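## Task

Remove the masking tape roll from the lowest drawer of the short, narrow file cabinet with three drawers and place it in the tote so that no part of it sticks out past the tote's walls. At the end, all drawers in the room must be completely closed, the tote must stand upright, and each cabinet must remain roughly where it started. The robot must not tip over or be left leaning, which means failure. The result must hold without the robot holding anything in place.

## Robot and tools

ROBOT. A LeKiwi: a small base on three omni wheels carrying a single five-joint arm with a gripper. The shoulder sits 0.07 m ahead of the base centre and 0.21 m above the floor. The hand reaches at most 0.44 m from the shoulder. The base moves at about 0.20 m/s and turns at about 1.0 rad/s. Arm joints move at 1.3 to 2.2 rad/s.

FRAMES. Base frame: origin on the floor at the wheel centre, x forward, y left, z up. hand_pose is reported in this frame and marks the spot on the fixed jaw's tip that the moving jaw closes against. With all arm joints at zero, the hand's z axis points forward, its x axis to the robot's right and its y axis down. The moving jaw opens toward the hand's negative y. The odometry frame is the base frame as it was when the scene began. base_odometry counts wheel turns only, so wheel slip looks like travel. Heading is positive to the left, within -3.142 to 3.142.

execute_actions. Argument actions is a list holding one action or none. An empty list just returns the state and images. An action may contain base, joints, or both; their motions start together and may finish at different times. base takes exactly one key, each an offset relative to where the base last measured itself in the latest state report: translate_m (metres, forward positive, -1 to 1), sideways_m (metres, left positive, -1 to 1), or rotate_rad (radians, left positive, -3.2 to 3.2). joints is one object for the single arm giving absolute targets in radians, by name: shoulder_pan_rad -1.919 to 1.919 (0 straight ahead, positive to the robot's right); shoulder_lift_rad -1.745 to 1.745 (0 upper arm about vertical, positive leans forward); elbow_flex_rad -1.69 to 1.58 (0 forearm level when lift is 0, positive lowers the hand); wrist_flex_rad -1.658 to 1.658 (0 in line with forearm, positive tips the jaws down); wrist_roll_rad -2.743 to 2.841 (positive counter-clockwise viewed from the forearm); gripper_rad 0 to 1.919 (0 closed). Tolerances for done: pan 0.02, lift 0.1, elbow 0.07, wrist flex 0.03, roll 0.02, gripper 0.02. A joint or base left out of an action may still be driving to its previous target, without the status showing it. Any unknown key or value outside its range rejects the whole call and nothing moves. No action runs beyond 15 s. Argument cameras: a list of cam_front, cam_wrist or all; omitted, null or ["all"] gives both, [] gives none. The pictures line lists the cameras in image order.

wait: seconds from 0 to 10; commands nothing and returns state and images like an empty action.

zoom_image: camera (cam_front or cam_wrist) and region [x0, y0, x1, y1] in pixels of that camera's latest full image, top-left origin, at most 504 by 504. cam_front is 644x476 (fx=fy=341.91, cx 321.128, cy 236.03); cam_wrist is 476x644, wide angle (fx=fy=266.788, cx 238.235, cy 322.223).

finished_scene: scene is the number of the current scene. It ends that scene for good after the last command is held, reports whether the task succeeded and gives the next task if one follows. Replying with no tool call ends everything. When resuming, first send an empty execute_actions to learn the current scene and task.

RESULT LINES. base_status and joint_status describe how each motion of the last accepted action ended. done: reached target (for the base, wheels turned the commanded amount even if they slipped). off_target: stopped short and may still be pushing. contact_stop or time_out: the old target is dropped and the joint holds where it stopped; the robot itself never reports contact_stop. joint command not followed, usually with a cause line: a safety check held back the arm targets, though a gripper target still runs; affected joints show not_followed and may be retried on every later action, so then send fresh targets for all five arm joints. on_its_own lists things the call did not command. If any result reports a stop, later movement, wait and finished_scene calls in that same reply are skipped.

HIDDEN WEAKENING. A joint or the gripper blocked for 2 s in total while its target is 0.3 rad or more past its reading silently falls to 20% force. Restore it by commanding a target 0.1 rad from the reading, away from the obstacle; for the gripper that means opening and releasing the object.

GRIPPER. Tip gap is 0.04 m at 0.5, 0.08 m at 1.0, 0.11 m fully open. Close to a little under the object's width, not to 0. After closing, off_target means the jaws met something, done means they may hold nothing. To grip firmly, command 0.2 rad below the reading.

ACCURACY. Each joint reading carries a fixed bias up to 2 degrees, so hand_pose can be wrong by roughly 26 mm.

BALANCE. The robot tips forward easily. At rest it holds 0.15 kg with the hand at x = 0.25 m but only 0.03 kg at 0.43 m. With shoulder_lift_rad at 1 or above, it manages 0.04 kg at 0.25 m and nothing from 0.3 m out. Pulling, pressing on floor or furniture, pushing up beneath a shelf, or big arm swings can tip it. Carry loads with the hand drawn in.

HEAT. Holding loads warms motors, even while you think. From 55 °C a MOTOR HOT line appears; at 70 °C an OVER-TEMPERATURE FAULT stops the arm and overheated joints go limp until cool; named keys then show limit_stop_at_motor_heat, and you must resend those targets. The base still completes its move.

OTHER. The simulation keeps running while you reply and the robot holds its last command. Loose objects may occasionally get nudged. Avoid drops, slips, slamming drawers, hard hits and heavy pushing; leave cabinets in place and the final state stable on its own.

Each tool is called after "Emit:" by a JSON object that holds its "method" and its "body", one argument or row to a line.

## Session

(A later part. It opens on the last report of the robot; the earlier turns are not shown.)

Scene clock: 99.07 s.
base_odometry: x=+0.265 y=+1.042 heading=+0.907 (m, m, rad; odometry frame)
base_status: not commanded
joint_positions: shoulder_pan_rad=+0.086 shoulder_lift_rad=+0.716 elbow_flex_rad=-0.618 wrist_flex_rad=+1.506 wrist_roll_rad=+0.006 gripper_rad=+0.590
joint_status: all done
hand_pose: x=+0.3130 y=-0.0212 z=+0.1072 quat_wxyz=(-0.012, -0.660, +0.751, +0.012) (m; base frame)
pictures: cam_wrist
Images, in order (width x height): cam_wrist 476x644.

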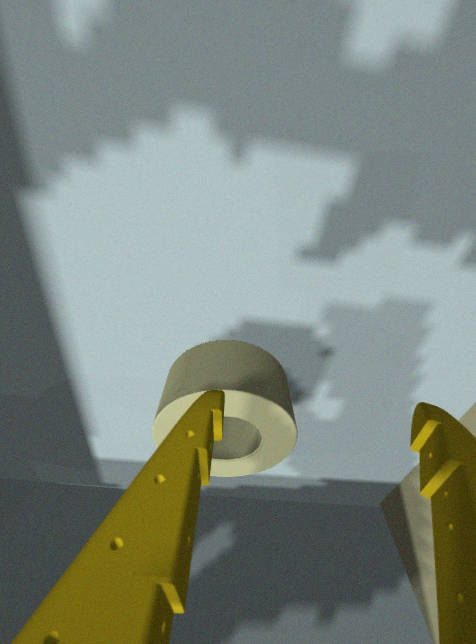

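Emit:
{"method": "execute_actions", "body": {
  "actions": [
    {"base":{"translate_m":0.005},"joints":{"shoulder_pan_rad":0.12}}
  ],
  "cameras": ["cam_wrist"]
}}

Emit:
{"method": "execute_actions", "body": {
  "actions": [
    {"joints":{"shoulder_lift_rad":0.8,"wrist_flex_rad":1.43}}
  ],
  "cameras": ["cam_wrist"]
}}

Emit:
{"method": "execute_actions", "body": {
  "actions": [
    {"joints":{"gripper_rad":0.0}}
  ],
  "cameras": ["cam_wrist"]
}}

Scene clock: 107.83 s.
base_odometry: x=+0.267 y=+1.045 heading=+0.907 (m, m, rad; odometry frame)
base_status: done
joint_positions: shoulder_pan_rad=+0.109 shoulder_lift_rad=+0.716 elbow_flex_rad=-0.618 wrist_flex_rad=+1.506 wrist_roll_rad=+0.006 gripper_rad=+0.590
joint_status: all done
hand_pose: x=+0.3124 y=-0.0268 z=+0.1072 quat_wxyz=(-0.011, -0.652, +0.758, +0.012) (m; base frame)
pictures: cam_wrist
Images, in order (width x height): cam_wrist 476x644.

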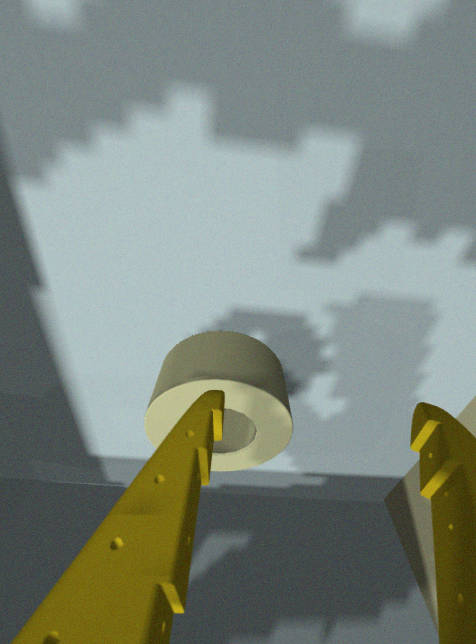

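Scene clock: 108.50 s.
base_odometry: x=+0.267 y=+1.045 heading=+0.907 (m, m, rad; odometry frame)
base_status: not commanded
joint_positions: shoulder_pan_rad=+0.109 shoulder_lift_rad=+0.816 elbow_flex_rad=-0.618 wrist_flex_rad=+1.435 wrist_roll_rad=+0.006 gripper_rad=+0.590
joint_status: all done
hand_pose: x=+0.3125 y=-0.0268 z=+0.0845 quat_wxyz=(-0.021, -0.652, +0.758, +0.023) (m; base frame)
pictures: cam_wrist
Images, in order (width x height): cam_wrist 476x644.

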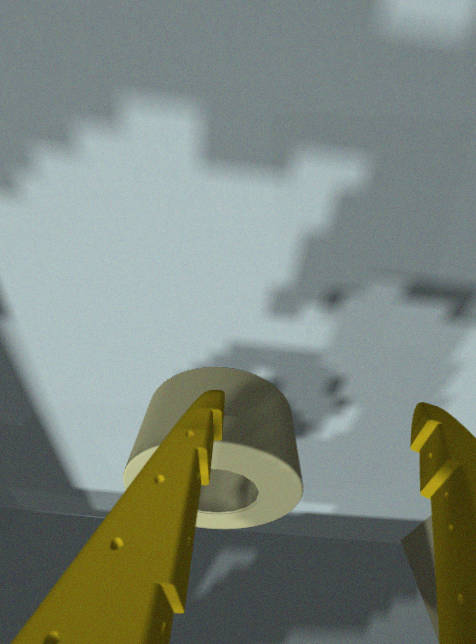

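Scene clock: 109.33 s.
base_odometry: x=+0.267 y=+1.045 heading=+0.907 (m, m, rad; odometry frame)
base_status: not commanded
joint_positions: shoulder_pan_rad=+0.109 shoulder_lift_rad=+0.816 elbow_flex_rad=-0.618 wrist_flex_rad=+1.435 wrist_roll_rad=+0.006 gripper_rad=+0.011
joint_status: all done
hand_pose: x=+0.3125 y=-0.0268 z=+0.0845 quat_wxyz=(-0.021, -0.652, +0.758, +0.023) (m; base frame)
pictures: cam_wrist
Images, in order (width x height): cam_wrist 476x644.

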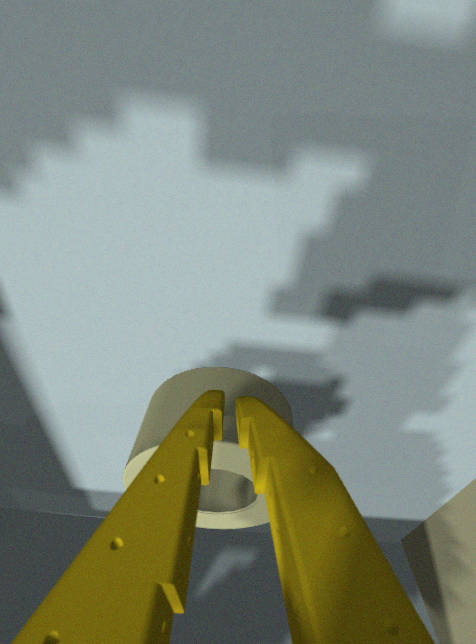

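Emit:
{"method": "execute_actions", "body": {
  "actions": [
    {"joints":{"gripper_rad":0.9,"shoulder_lift_rad":0.62,"wrist_flex_rad":1.6}}
  ],
  "cameras": []
}}

Emit:
{"method": "execute_actions", "body": {
  "actions": [
    {"base":{"translate_m":-0.03},"joints":{"shoulder_pan_rad":0.23}}
  ],
  "cameras": []
}}

Emit:
{"method": "execute_actions", "body": {
  "actions": [
    {"joints":{"shoulder_lift_rad":0.83,"wrist_flex_rad":1.41}}
  ],
  "cameras": ["cam_wrist"]
}}

Emit:
{"method": "execute_actions", "body": {
  "actions": [
    {"joints":{"gripper_rad":0.3}}
  ],
  "cameras": ["cam_wrist"]
}}

Scene clock: 115.57 s.
base_odometry: x=+0.267 y=+1.045 heading=+0.907 (m, m, rad; odometry frame)
base_status: not commanded
joint_positions: shoulder_pan_rad=+0.109 shoulder_lift_rad=+0.679 elbow_flex_rad=-0.618 wrist_flex_rad=+1.595 wrist_roll_rad=+0.006 gripper_rad=+0.889
joint_status: all done
hand_pose: x=+0.3019 y=-0.0257 z=+0.1165 quat_wxyz=(-0.029, -0.651, +0.758, +0.031) (m; base frame)
pictures: none
No camera images: the call's "cameras" was empty. Leave "cameras" out to get every camera's image.

Scene clock: 116.50 s.
base_odometry: x=+0.249 y=+1.022 heading=+0.907 (m, m, rad; odometry frame)
base_status: done
joint_positions: shoulder_pan_rad=+0.221 shoulder_lift_rad=+0.679 elbow_flex_rad=-0.618 wrist_flex_rad=+1.595 wrist_roll_rad=+0.006 gripper_rad=+0.890
joint_status: all done
hand_pose: x=+0.2975 y=-0.0518 z=+0.1165 quat_wxyz=(-0.027, -0.608, +0.793, +0.033) (m; base frame)
pictures: none
No camera images: the call's "cameras" was empty. Leave "cameras" out to get every camera's image.

Scene clock: 117.30 s.
base_odometry: x=+0.249 y=+1.022 heading=+0.907 (m, m, rad; odometry frame)
base_status: not commanded
joint_positions: shoulder_pan_rad=+0.221 shoulder_lift_rad=+0.846 elbow_flex_rad=-0.618 wrist_flex_rad=+1.417 wrist_roll_rad=+0.006 gripper_rad=+0.890
joint_status: all done
hand_pose: x=+0.3070 y=-0.0539 z=+0.0775 quat_wxyz=(-0.024, -0.608, +0.793, +0.029) (m; base frame)
pictures: cam_wrist
Images, in order (width x height): cam_wrist 476x644.

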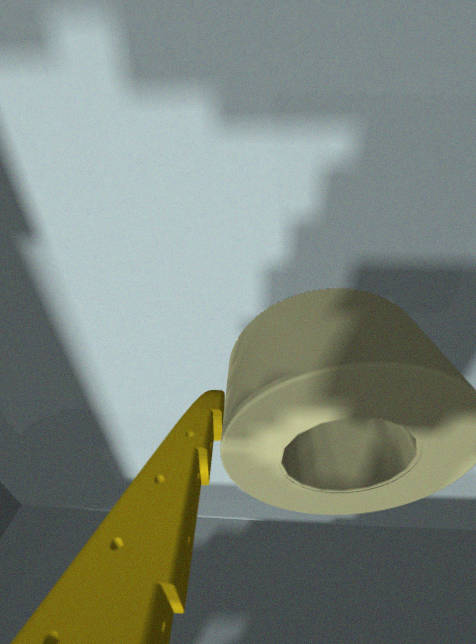

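Scene clock: 118.33 s.
base_odometry: x=+0.249 y=+1.022 heading=+0.907 (m, m, rad; odometry frame)
base_status: not commanded
joint_positions: shoulder_pan_rad=+0.222 shoulder_lift_rad=+0.848 elbow_flex_rad=-0.618 wrist_flex_rad=+1.411 wrist_roll_rad=+0.006 gripper_rad=+0.310
joint_status: all done
hand_pose: x=+0.3076 y=-0.0544 z=+0.0771 quat_wxyz=(-0.023, -0.607, +0.794, +0.027) (m; base frame)
pictures: cam_wrist
Images, in order (width x height): cam_wrist 476x644.

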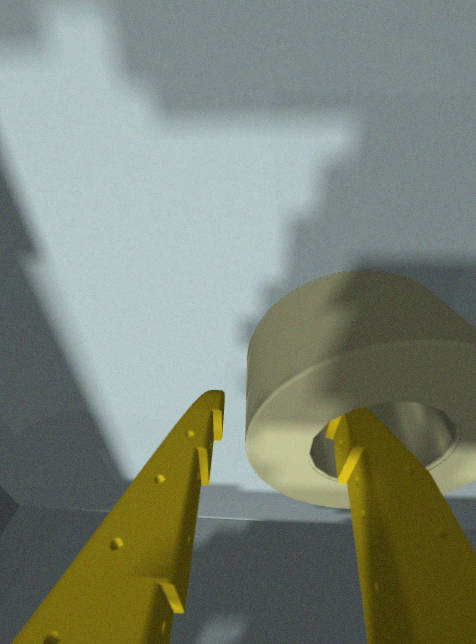

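The moving jaw dropped into the hole; close on the ring wall.

Emit:
{"method": "execute_actions", "body": {
  "actions": [
    {"joints":{"gripper_rad":0.0}}
  ],
  "cameras": ["cam_wrist"]
}}

Emit:
{"method": "execute_actions", "body": {
  "actions": [
    {"joints":{"shoulder_lift_rad":0.45,"elbow_flex_rad":-0.65,"wrist_flex_rad":1.6}}
  ],
  "cameras": ["cam_wrist"]
}}

Scene clock: 120.97 s.
base_odometry: x=+0.249 y=+1.022 heading=+0.907 (m, m, rad; odometry frame)
base_status: not commanded
joint_positions: shoulder_pan_rad=+0.222 shoulder_lift_rad=+0.848 elbow_flex_rad=-0.618 wrist_flex_rad=+1.411 wrist_roll_rad=+0.006 gripper_rad=+0.154
joint_status: gripper_rad off_target (ended at +0.154, target +0.000)
hand_pose: x=+0.3076 y=-0.0544 z=+0.0771 quat_wxyz=(-0.023, -0.607, +0.794, +0.027) (m; base frame)
pictures: cam_wrist
Images, in order (width x height): cam_wrist 476x644.

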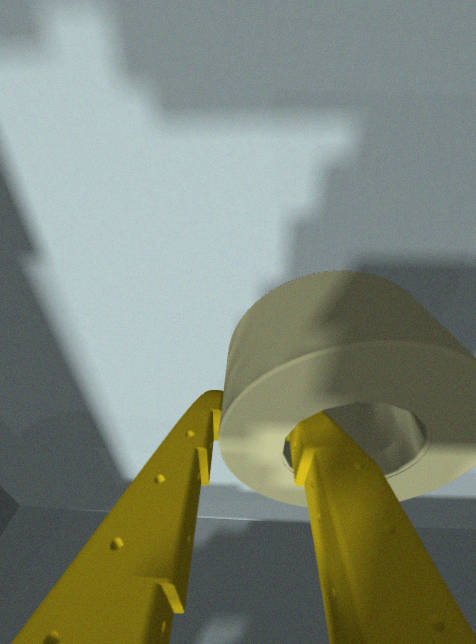

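Scene clock: 121.83 s.
base_odometry: x=+0.249 y=+1.022 heading=+0.907 (m, m, rad; odometry frame)
base_status: not commanded
joint_positions: shoulder_pan_rad=+0.222 shoulder_lift_rad=+0.512 elbow_flex_rad=-0.621 wrist_flex_rad=+1.596 wrist_roll_rad=+0.006 gripper_rad=+0.154
joint_status: all done
hand_pose: x=+0.3098 y=-0.0549 z=+0.1525 quat_wxyz=(+0.027, -0.607, +0.793, -0.032) (m; base frame)
pictures: cam_wrist
Images, in order (width x height): cam_wrist 476x644.

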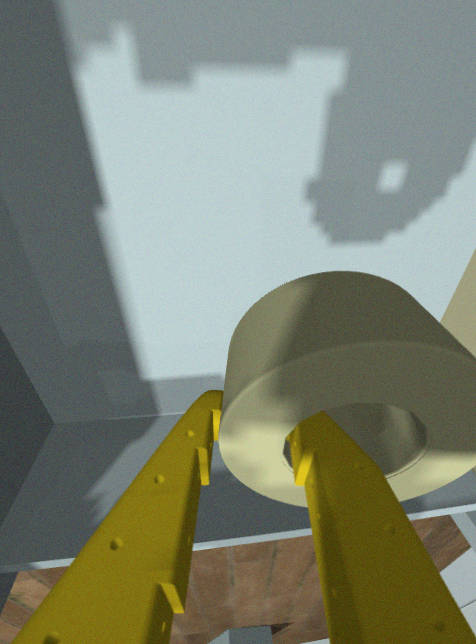

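Emit:
{"method": "execute_actions", "body": {
  "actions": [
    {"joints":{"shoulder_lift_rad":-0.3,"elbow_flex_rad":-0.7,"wrist_flex_rad":1.5,"shoulder_pan_rad":0.0}}
  ],
  "cameras": []
}}

Emit:
{"method": "execute_actions", "body": {
  "actions": [
    {"base":{"translate_m":-0.3}}
  ],
  "cameras": []
}}

Emit:
{"method": "execute_actions", "body": {
  "actions": [
    {"base":{"rotate_rad":-1.1}}
  ]
}}

Scene clock: 125.67 s.
base_odometry: x=+0.249 y=+1.022 heading=+0.907 (m, m, rad; odometry frame)
base_status: not commanded
joint_positions: shoulder_pan_rad=+0.010 shoulder_lift_rad=-0.267 elbow_flex_rad=-0.673 wrist_flex_rad=+1.514 wrist_roll_rad=+0.006 gripper_rad=+0.154
joint_status: all done
hand_pose: x=+0.3006 y=-0.0025 z=+0.3432 quat_wxyz=(+0.344, -0.604, +0.637, -0.333) (m; base frame)
pictures: none
No camera images: the call's "cameras" was empty. Leave "cameras" out to get every camera's image.

Scene clock: 128.13 s.
base_odometry: x=+0.065 y=+0.786 heading=+0.907 (m, m, rad; odometry frame)
base_status: done
joint_positions: shoulder_pan_rad=+0.010 shoulder_lift_rad=-0.267 elbow_flex_rad=-0.673 wrist_flex_rad=+1.514 wrist_roll_rad=+0.006 gripper_rad=+0.154
joint_status: not commanded
hand_pose: x=+0.3006 y=-0.0025 z=+0.3432 quat_wxyz=(+0.344, -0.604, +0.637, -0.333) (m; base frame)
pictures: none
No camera images: the call's "cameras" was empty. Leave "cameras" out to get every camera's image.

Scene clock: 130.20 s.
base_odometry: x=+0.065 y=+0.786 heading=-0.189 (m, m, rad; odometry frame)
base_status: done
joint_positions: shoulder_pan_rad=+0.009 shoulder_lift_rad=-0.269 elbow_flex_rad=-0.673 wrist_flex_rad=+1.514 wrist_roll_rad=+0.006 gripper_rad=+0.154
joint_status: not commanded
hand_pose: x=+0.3004 y=-0.0021 z=+0.3435 quat_wxyz=(+0.344, -0.605, +0.636, -0.333) (m; base frame)
pictures: cam_front, cam_wrist
Images, in order (width x height): cam_front 644x476, cam_wrist 476x644.

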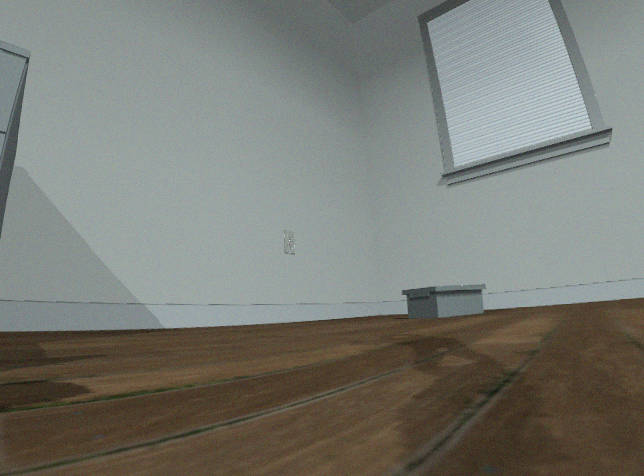

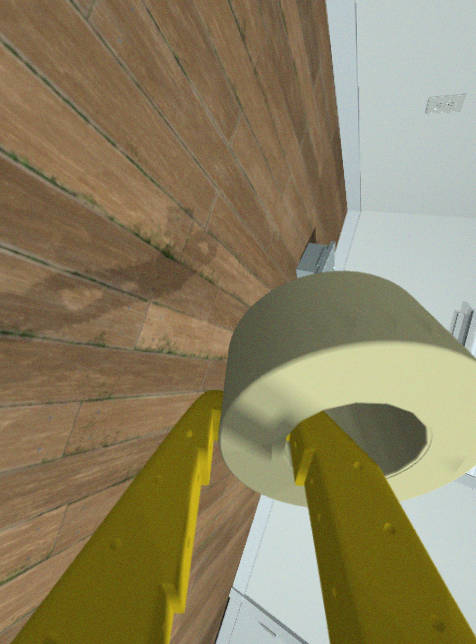

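Emit:
{"method": "execute_actions", "body": {
  "actions": [
    {"base":{"rotate_rad":-0.37}}
  ],
  "cameras": []
}}

Emit:
{"method": "execute_actions", "body": {
  "actions": [
    {"base":{"translate_m":0.9}}
  ],
  "cameras": ["cam_front"]
}}

Scene clock: 133.20 s.
base_odometry: x=+0.065 y=+0.786 heading=-0.555 (m, m, rad; odometry frame)
base_status: done
joint_positions: shoulder_pan_rad=+0.009 shoulder_lift_rad=-0.269 elbow_flex_rad=-0.673 wrist_flex_rad=+1.514 wrist_roll_rad=+0.006 gripper_rad=+0.154
joint_status: not commanded
hand_pose: x=+0.3004 y=-0.0021 z=+0.3435 quat_wxyz=(+0.344, -0.605, +0.636, -0.333) (m; base frame)
pictures: none
No camera images: the call's "cameras" was empty. Leave "cameras" out to get every camera's image.

Scene clock: 138.67 s.
base_odometry: x=+0.829 y=+0.312 heading=-0.555 (m, m, rad; odometry frame)
base_status: done
joint_positions: shoulder_pan_rad=+0.009 shoulder_lift_rad=-0.269 elbow_flex_rad=-0.673 wrist_flex_rad=+1.514 wrist_roll_rad=+0.006 gripper_rad=+0.154
joint_status: not commanded
hand_pose: x=+0.3004 y=-0.0021 z=+0.3435 quat_wxyz=(+0.344, -0.605, +0.636, -0.333) (m; base frame)
pictures: cam_front
Images, in order (width x height): cam_front 644x476.

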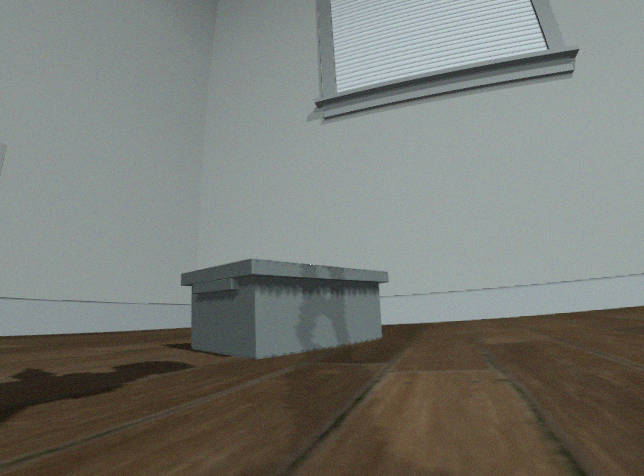

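Emit:
{"method": "execute_actions", "body": {
  "actions": [
    {"base":{"sideways_m":0.07}}
  ],
  "cameras": []
}}

Emit:
{"method": "execute_actions", "body": {
  "actions": [
    {"base":{"translate_m":0.3}}
  ],
  "cameras": []
}}

Emit:
{"method": "execute_actions", "body": {
  "actions": [
    {"joints":{"shoulder_lift_rad":0.2,"elbow_flex_rad":-0.65,"wrist_flex_rad":1.55}}
  ]
}}

Scene clock: 142.23 s.
base_odometry: x=+0.866 y=+0.371 heading=-0.557 (m, m, rad; odometry frame)
base_status: done
joint_positions: shoulder_pan_rad=+0.009 shoulder_lift_rad=-0.269 elbow_flex_rad=-0.673 wrist_flex_rad=+1.514 wrist_roll_rad=+0.006 gripper_rad=+0.154
joint_status: not commanded
hand_pose: x=+0.3004 y=-0.0021 z=+0.3435 quat_wxyz=(+0.344, -0.605, +0.636, -0.333) (m; base frame)
pictures: none
No camera images: the call's "cameras" was empty. Leave "cameras" out to get every camera's image.

Scene clock: 144.70 s.
base_odometry: x=+1.120 y=+0.213 heading=-0.557 (m, m, rad; odometry frame)
base_status: done
joint_positions: shoulder_pan_rad=+0.009 shoulder_lift_rad=-0.269 elbow_flex_rad=-0.673 wrist_flex_rad=+1.514 wrist_roll_rad=+0.006 gripper_rad=+0.154
joint_status: not commanded
hand_pose: x=+0.3004 y=-0.0021 z=+0.3435 quat_wxyz=(+0.344, -0.605, +0.636, -0.333) (m; base frame)
pictures: none
No camera images: the call's "cameras" was empty. Leave "cameras" out to get every camera's image.

Scene clock: 145.77 s.
base_odometry: x=+1.120 y=+0.213 heading=-0.557 (m, m, rad; odometry frame)
base_status: not commanded
joint_positions: shoulder_pan_rad=+0.009 shoulder_lift_rad=+0.216 elbow_flex_rad=-0.641 wrist_flex_rad=+1.549 wrist_roll_rad=+0.006 gripper_rad=+0.154
joint_status: all done
hand_pose: x=+0.3318 y=-0.0024 z=+0.2250 quat_wxyz=(+0.159, -0.672, +0.707, -0.154) (m; base frame)
pictures: cam_front, cam_wrist
Images, in order (width x height): cam_front 644x476, cam_wrist 476x644.

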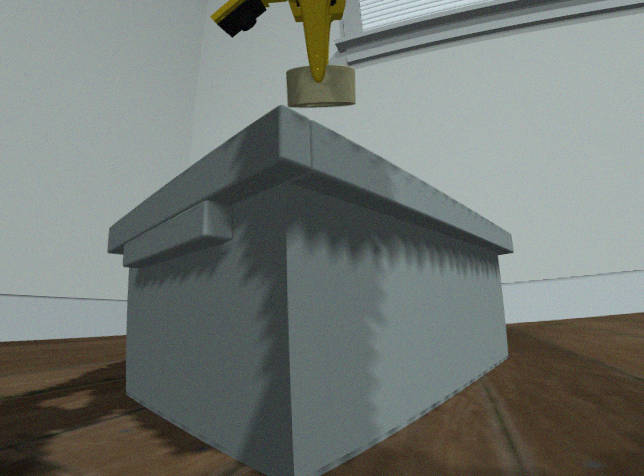

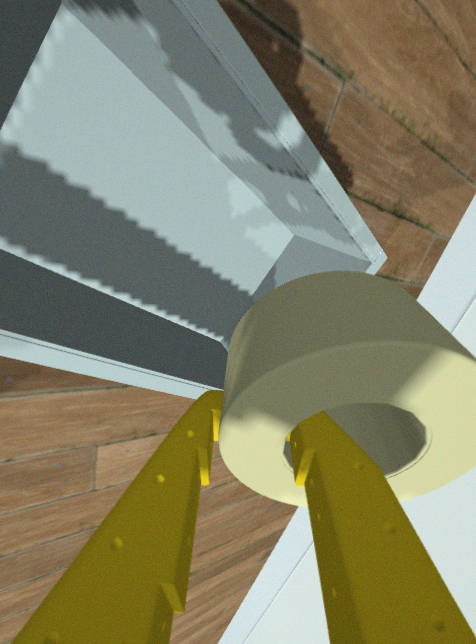

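Emit:
{"method": "execute_actions", "body": {
  "actions": [
    {"joints":{"shoulder_lift_rad":0.42,"elbow_flex_rad":-0.65,"wrist_flex_rad":1.62}}
  ]
}}

Scene clock: 150.47 s.
base_odometry: x=+1.120 y=+0.213 heading=-0.557 (m, m, rad; odometry frame)
base_status: not commanded
joint_positions: shoulder_pan_rad=+0.009 shoulder_lift_rad=+0.437 elbow_flex_rad=-0.641 wrist_flex_rad=+1.616 wrist_roll_rad=+0.006 gripper_rad=+0.154
joint_status: all done
hand_pose: x=+0.3189 y=-0.0023 z=+0.1717 quat_wxyz=(+0.057, -0.687, +0.723, -0.055) (m; base frame)
pictures: cam_front, cam_wrist
Images, in order (width x height): cam_front 644x476, cam_wrist 476x644.

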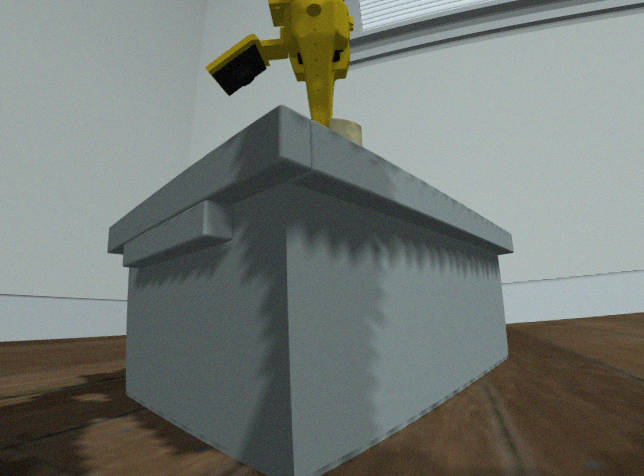

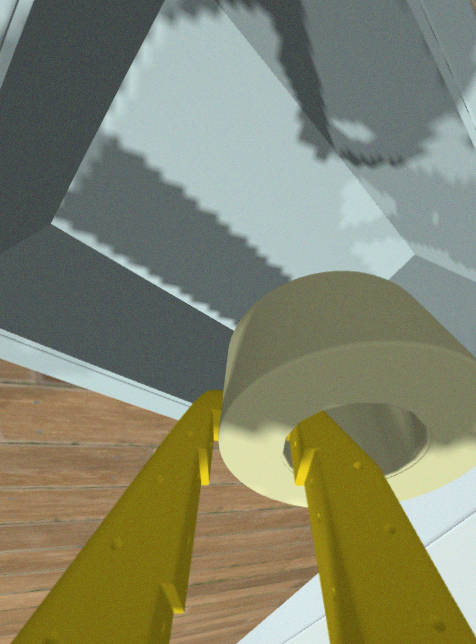

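Emit:
{"method": "execute_actions", "body": {
  "actions": [
    {"joints":{"shoulder_lift_rad":0.2,"wrist_flex_rad":1.6}}
  ],
  "cameras": []
}}

Emit:
{"method": "execute_actions", "body": {
  "actions": [
    {"base":{"translate_m":0.04},"joints":{"shoulder_pan_rad":-0.15}}
  ],
  "cameras": []
}}

Emit:
{"method": "execute_actions", "body": {
  "actions": [
    {"joints":{"shoulder_lift_rad":0.5,"wrist_flex_rad":1.62}}
  ]
}}

Scene clock: 153.87 s.
base_odometry: x=+1.120 y=+0.213 heading=-0.557 (m, m, rad; odometry frame)
base_status: not commanded
joint_positions: shoulder_pan_rad=+0.009 shoulder_lift_rad=+0.256 elbow_flex_rad=-0.641 wrist_flex_rad=+1.609 wrist_roll_rad=+0.006 gripper_rad=+0.154
joint_status: all done
hand_pose: x=+0.3232 y=-0.0023 z=+0.2125 quat_wxyz=(+0.124, -0.678, +0.714, -0.120) (m; base frame)
pictures: none
No camera images: the call's "cameras" was empty. Leave "cameras" out to get every camera's image.

Scene clock: 154.90 s.
base_odometry: x=+1.153 y=+0.192 heading=-0.557 (m, m, rad; odometry frame)
base_status: done
joint_positions: shoulder_pan_rad=-0.138 shoulder_lift_rad=+0.256 elbow_flex_rad=-0.641 wrist_flex_rad=+1.609 wrist_roll_rad=+0.006 gripper_rad=+0.154
joint_status: all done
hand_pose: x=+0.3208 y=+0.0353 z=+0.2125 quat_wxyz=(+0.133, -0.729, +0.662, -0.111) (m; base frame)
pictures: none
No camera images: the call's "cameras" was empty. Leave "cameras" out to get every camera's image.

Scene clock: 155.67 s.
base_odometry: x=+1.153 y=+0.192 heading=-0.557 (m, m, rad; odometry frame)
base_status: not commanded
joint_positions: shoulder_pan_rad=-0.138 shoulder_lift_rad=+0.518 elbow_flex_rad=-0.641 wrist_flex_rad=+1.618 wrist_roll_rad=+0.006 gripper_rad=+0.154
joint_status: all done
hand_pose: x=+0.3126 y=+0.0341 z=+0.1538 quat_wxyz=(+0.029, -0.740, +0.672, -0.024) (m; base frame)
pictures: cam_front, cam_wrist
Images, in order (width x height): cam_front 644x476, cam_wrist 476x644.

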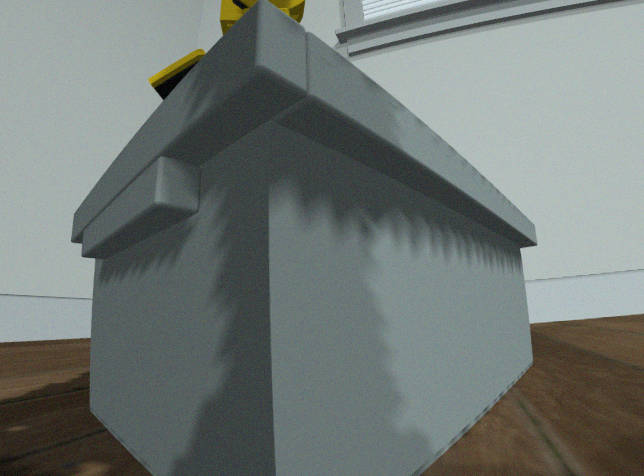

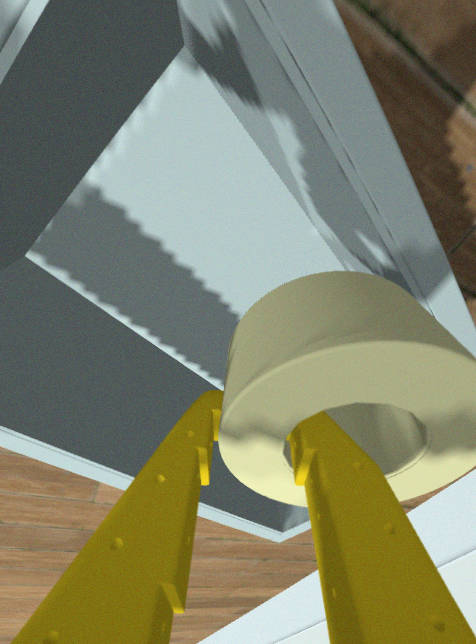

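Inside now. Release.

Emit:
{"method": "execute_actions", "body": {
  "actions": [
    {"joints":{"gripper_rad":0.6}}
  ],
  "cameras": []
}}

Emit:
{"method": "execute_actions", "body": {
  "actions": [
    {"joints":{"shoulder_lift_rad":-0.3,"elbow_flex_rad":-0.5,"wrist_flex_rad":1.65,"shoulder_pan_rad":0.0}}
  ],
  "cameras": ["cam_wrist"]
}}

Emit:
{"method": "execute_actions", "body": {
  "actions": [
    {"base":{"translate_m":-1.0}}
  ],
  "cameras": []
}}

Emit:
{"method": "execute_actions", "body": {
  "actions": [
    {"base":{"rotate_rad":1.4}}
  ],
  "cameras": ["cam_front"]
}}

Scene clock: 159.50 s.
base_odometry: x=+1.153 y=+0.192 heading=-0.557 (m, m, rad; odometry frame)
base_status: not commanded
joint_positions: shoulder_pan_rad=-0.138 shoulder_lift_rad=+0.518 elbow_flex_rad=-0.641 wrist_flex_rad=+1.618 wrist_roll_rad=+0.006 gripper_rad=+0.589
joint_status: all done
hand_pose: x=+0.3126 y=+0.0341 z=+0.1538 quat_wxyz=(+0.029, -0.740, +0.672, -0.024) (m; base frame)
pictures: none
No camera images: the call's "cameras" was empty. Leave "cameras" out to get every camera's image.

Scene clock: 160.57 s.
base_odometry: x=+1.153 y=+0.192 heading=-0.557 (m, m, rad; odometry frame)
base_status: not commanded
joint_positions: shoulder_pan_rad=-0.011 shoulder_lift_rad=-0.269 elbow_flex_rad=-0.496 wrist_flex_rad=+1.647 wrist_roll_rad=+0.006 gripper_rad=+0.590
joint_status: all done
hand_pose: x=+0.2841 y=+0.0023 z=+0.2931 quat_wxyz=(+0.245, -0.655, +0.676, -0.232) (m; base frame)
pictures: cam_wrist
Images, in order (width x height): cam_wrist 476x644.

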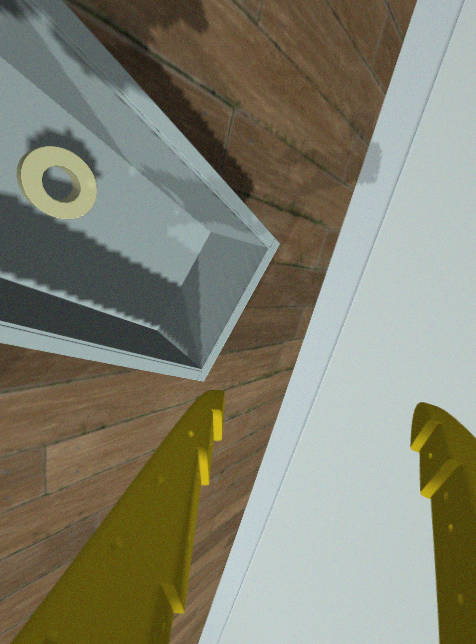

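Scene clock: 166.53 s.
base_odometry: x=+0.305 y=+0.720 heading=-0.557 (m, m, rad; odometry frame)
base_status: done
joint_positions: shoulder_pan_rad=-0.011 shoulder_lift_rad=-0.270 elbow_flex_rad=-0.496 wrist_flex_rad=+1.649 wrist_roll_rad=+0.006 gripper_rad=+0.590
joint_status: not commanded
hand_pose: x=+0.2838 y=+0.0023 z=+0.2933 quat_wxyz=(+0.245, -0.655, +0.676, -0.232) (m; base frame)
pictures: none
No camera images: the call's "cameras" was empty. Leave "cameras" out to get every camera's image.

Scene clock: 168.90 s.
base_odometry: x=+0.305 y=+0.720 heading=+0.839 (m, m, rad; odometry frame)
base_status: done
joint_positions: shoulder_pan_rad=-0.010 shoulder_lift_rad=-0.272 elbow_flex_rad=-0.496 wrist_flex_rad=+1.649 wrist_roll_rad=+0.006 gripper_rad=+0.590
joint_status: not commanded
hand_pose: x=+0.2837 y=+0.0020 z=+0.2936 quat_wxyz=(+0.245, -0.654, +0.676, -0.233) (m; base frame)
pictures: cam_front
Images, in order (width x height): cam_front 644x476.

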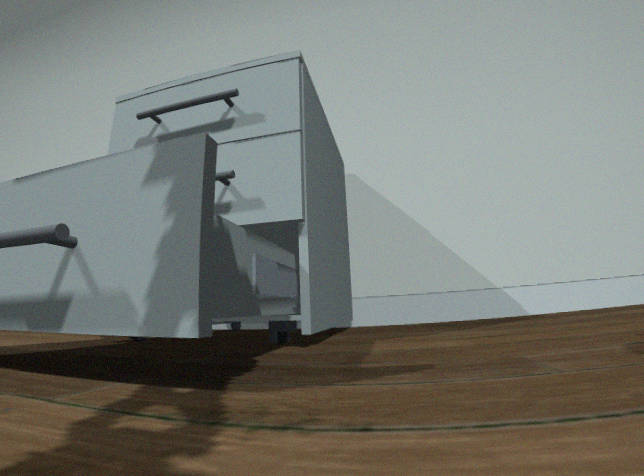

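Emit:
{"method": "execute_actions", "body": {
  "actions": [
    {"base":{"translate_m":-0.2}}
  ],
  "cameras": []
}}

Emit:
{"method": "execute_actions", "body": {
  "actions": [
    {"base":{"sideways_m":0.4}}
  ],
  "cameras": []
}}

Emit:
{"method": "execute_actions", "body": {
  "actions": [
    {"joints":{"gripper_rad":0.0,"shoulder_lift_rad":0.4,"elbow_flex_rad":1.15,"wrist_flex_rad":-1.55}}
  ],
  "cameras": ["cam_front"]
}}

Scene clock: 174.20 s.
base_odometry: x=+0.172 y=+0.572 heading=+0.839 (m, m, rad; odometry frame)
base_status: done
joint_positions: shoulder_pan_rad=-0.010 shoulder_lift_rad=-0.272 elbow_flex_rad=-0.496 wrist_flex_rad=+1.649 wrist_roll_rad=+0.006 gripper_rad=+0.590
joint_status: not commanded
hand_pose: x=+0.2837 y=+0.0020 z=+0.2936 quat_wxyz=(+0.245, -0.654, +0.676, -0.233) (m; base frame)
pictures: none
No camera images: the call's "cameras" was empty. Leave "cameras" out to get every camera's image.

Scene clock: 177.17 s.
base_odometry: x=-0.125 y=+0.839 heading=+0.837 (m, m, rad; odometry frame)
base_status: done
joint_positions: shoulder_pan_rad=-0.010 shoulder_lift_rad=-0.272 elbow_flex_rad=-0.496 wrist_flex_rad=+1.649 wrist_roll_rad=+0.006 gripper_rad=+0.590
joint_status: not commanded
hand_pose: x=+0.2837 y=+0.0020 z=+0.2936 quat_wxyz=(+0.245, -0.654, +0.676, -0.233) (m; base frame)
pictures: none
No camera images: the call's "cameras" was empty. Leave "cameras" out to get every camera's image.

Scene clock: 179.87 s.
base_odometry: x=-0.125 y=+0.839 heading=+0.837 (m, m, rad; odometry frame)
base_status: not commanded
joint_positions: shoulder_pan_rad=-0.010 shoulder_lift_rad=+0.406 elbow_flex_rad=+1.148 wrist_flex_rad=-1.536 wrist_roll_rad=+0.006 gripper_rad=+0.010
joint_status: all done
hand_pose: x=+0.3354 y=+0.0025 z=+0.1557 quat_wxyz=(+0.508, -0.496, +0.513, -0.482) (m; base frame)
pictures: cam_front
Images, in order (width x height): cam_front 644x476.

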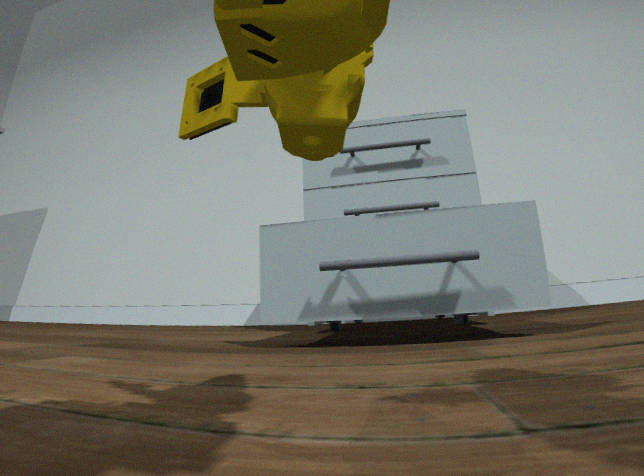

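Emit:
{"method": "execute_actions", "body": {
  "actions": [
    {"base":{"sideways_m":-0.13}}
  ],
  "cameras": []
}}

Emit:
{"method": "execute_actions", "body": {
  "actions": [
    {"base":{"translate_m":0.45}}
  ]
}}

Scene clock: 189.30 s.
base_odometry: x=-0.029 y=+0.753 heading=+0.839 (m, m, rad; odometry frame)
base_status: done
joint_positions: shoulder_pan_rad=-0.010 shoulder_lift_rad=+0.406 elbow_flex_rad=+1.148 wrist_flex_rad=-1.537 wrist_roll_rad=+0.006 gripper_rad=+0.010
joint_status: not commanded
hand_pose: x=+0.3354 y=+0.0025 z=+0.1559 quat_wxyz=(+0.508, -0.496, +0.512, -0.483) (m; base frame)
pictures: none
No camera images: the call's "cameras" was empty. Leave "cameras" out to get every camera's image.

Scene clock: 192.53 s.
base_odometry: x=+0.272 y=+1.087 heading=+0.839 (m, m, rad; odometry frame)
base_status: done
joint_positions: shoulder_pan_rad=-0.008 shoulder_lift_rad=+0.409 elbow_flex_rad=+1.168 wrist_flex_rad=-1.544 wrist_roll_rad=+0.006 gripper_rad=+0.010
joint_status: not commanded
hand_pose: x=+0.3324 y=+0.0021 z=+0.1528 quat_wxyz=(+0.504, -0.500, +0.517, -0.479) (m; base frame)
pictures: cam_front, cam_wrist
Images, in order (width x height): cam_front 644x476, cam_wrist 476x644.

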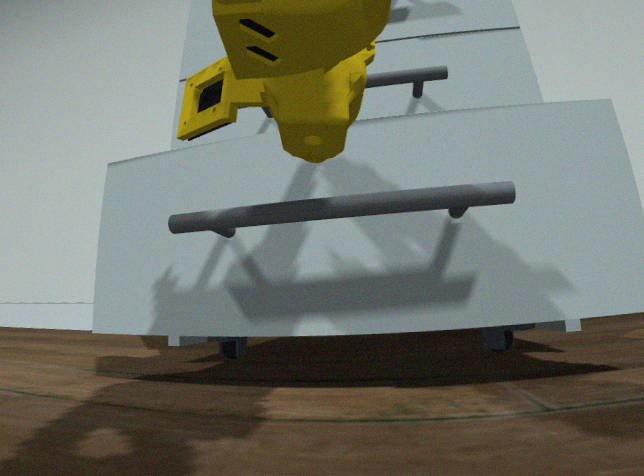

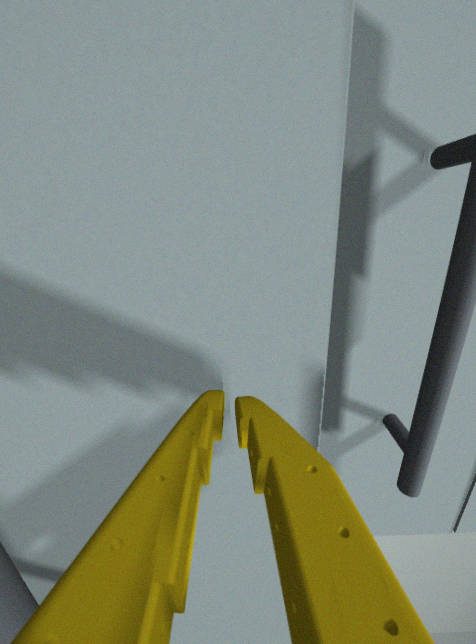

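Emit:
{"method": "execute_actions", "body": {
  "actions": [
    {"base":{"translate_m":0.08}}
  ]
}}

Scene clock: 195.70 s.
base_odometry: x=+0.325 y=+1.146 heading=+0.839 (m, m, rad; odometry frame)
base_status: done
joint_positions: shoulder_pan_rad=-0.006 shoulder_lift_rad=+0.409 elbow_flex_rad=+1.166 wrist_flex_rad=-1.544 wrist_roll_rad=+0.006 gripper_rad=+0.010
joint_status: not commanded
hand_pose: x=+0.3326 y=+0.0016 z=+0.1531 quat_wxyz=(+0.504, -0.499, +0.517, -0.480) (m; base frame)
pictures: cam_front, cam_wrist
Images, in order (width x height): cam_front 644x476, cam_wrist 476x644.

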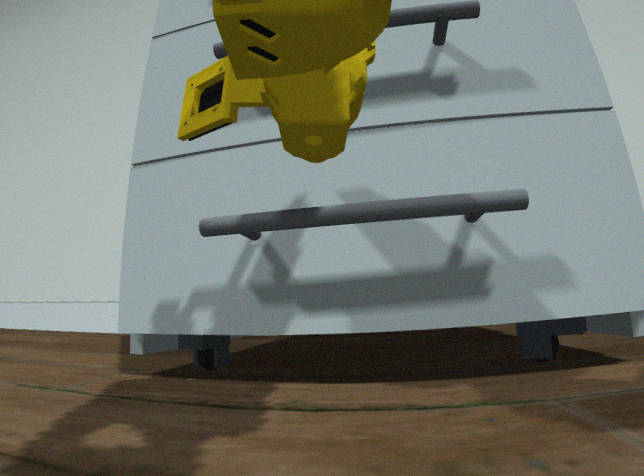

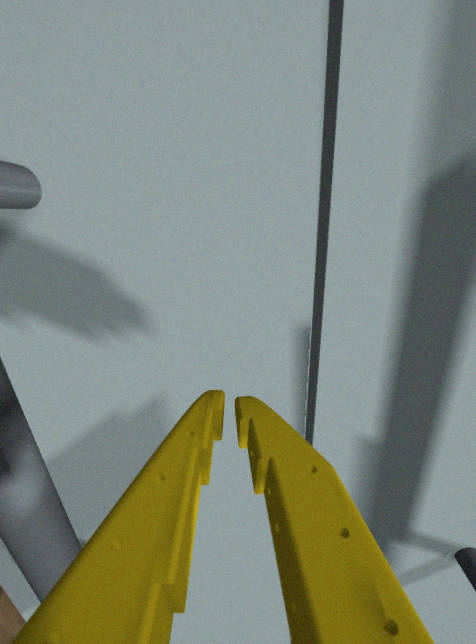

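Emit:
{"method": "execute_actions", "body": {
  "actions": [
    {"base":{"translate_m":0.025}}
  ],
  "cameras": []
}}

Emit:
{"method": "execute_actions", "body": {
  "actions": [
    {"base":{"translate_m":-0.1}}
  ],
  "cameras": []
}}

Emit:
{"method": "finished_scene", "body": {
  "scene": 2
}}

Scene clock: 198.57 s.
base_odometry: x=+0.341 y=+1.164 heading=+0.840 (m, m, rad; odometry frame)
base_status: done
joint_positions: shoulder_pan_rad=-0.006 shoulder_lift_rad=+0.411 elbow_flex_rad=+1.173 wrist_flex_rad=-1.545 wrist_roll_rad=+0.005 gripper_rad=+0.010
joint_status: not commanded
hand_pose: x=+0.3316 y=+0.0017 z=+0.1520 quat_wxyz=(+0.503, -0.500, +0.519, -0.478) (m; base frame)
pictures: none
No camera images: the call's "cameras" was empty. Leave "cameras" out to get every camera's image.

Scene clock: 200.03 s.
base_odometry: x=+0.274 y=+1.090 heading=+0.840 (m, m, rad; odometry frame)
base_status: done
joint_positions: shoulder_pan_rad=-0.006 shoulder_lift_rad=+0.411 elbow_flex_rad=+1.166 wrist_flex_rad=-1.545 wrist_roll_rad=+0.005 gripper_rad=+0.010
joint_status: not commanded
hand_pose: x=+0.3326 y=+0.0017 z=+0.1530 quat_wxyz=(+0.504, -0.498, +0.517, -0.479) (m; base frame)
pictures: none
No camera images: the call's "cameras" was empty. Leave "cameras" out to get every camera's image.

The scene is finished: the task was done.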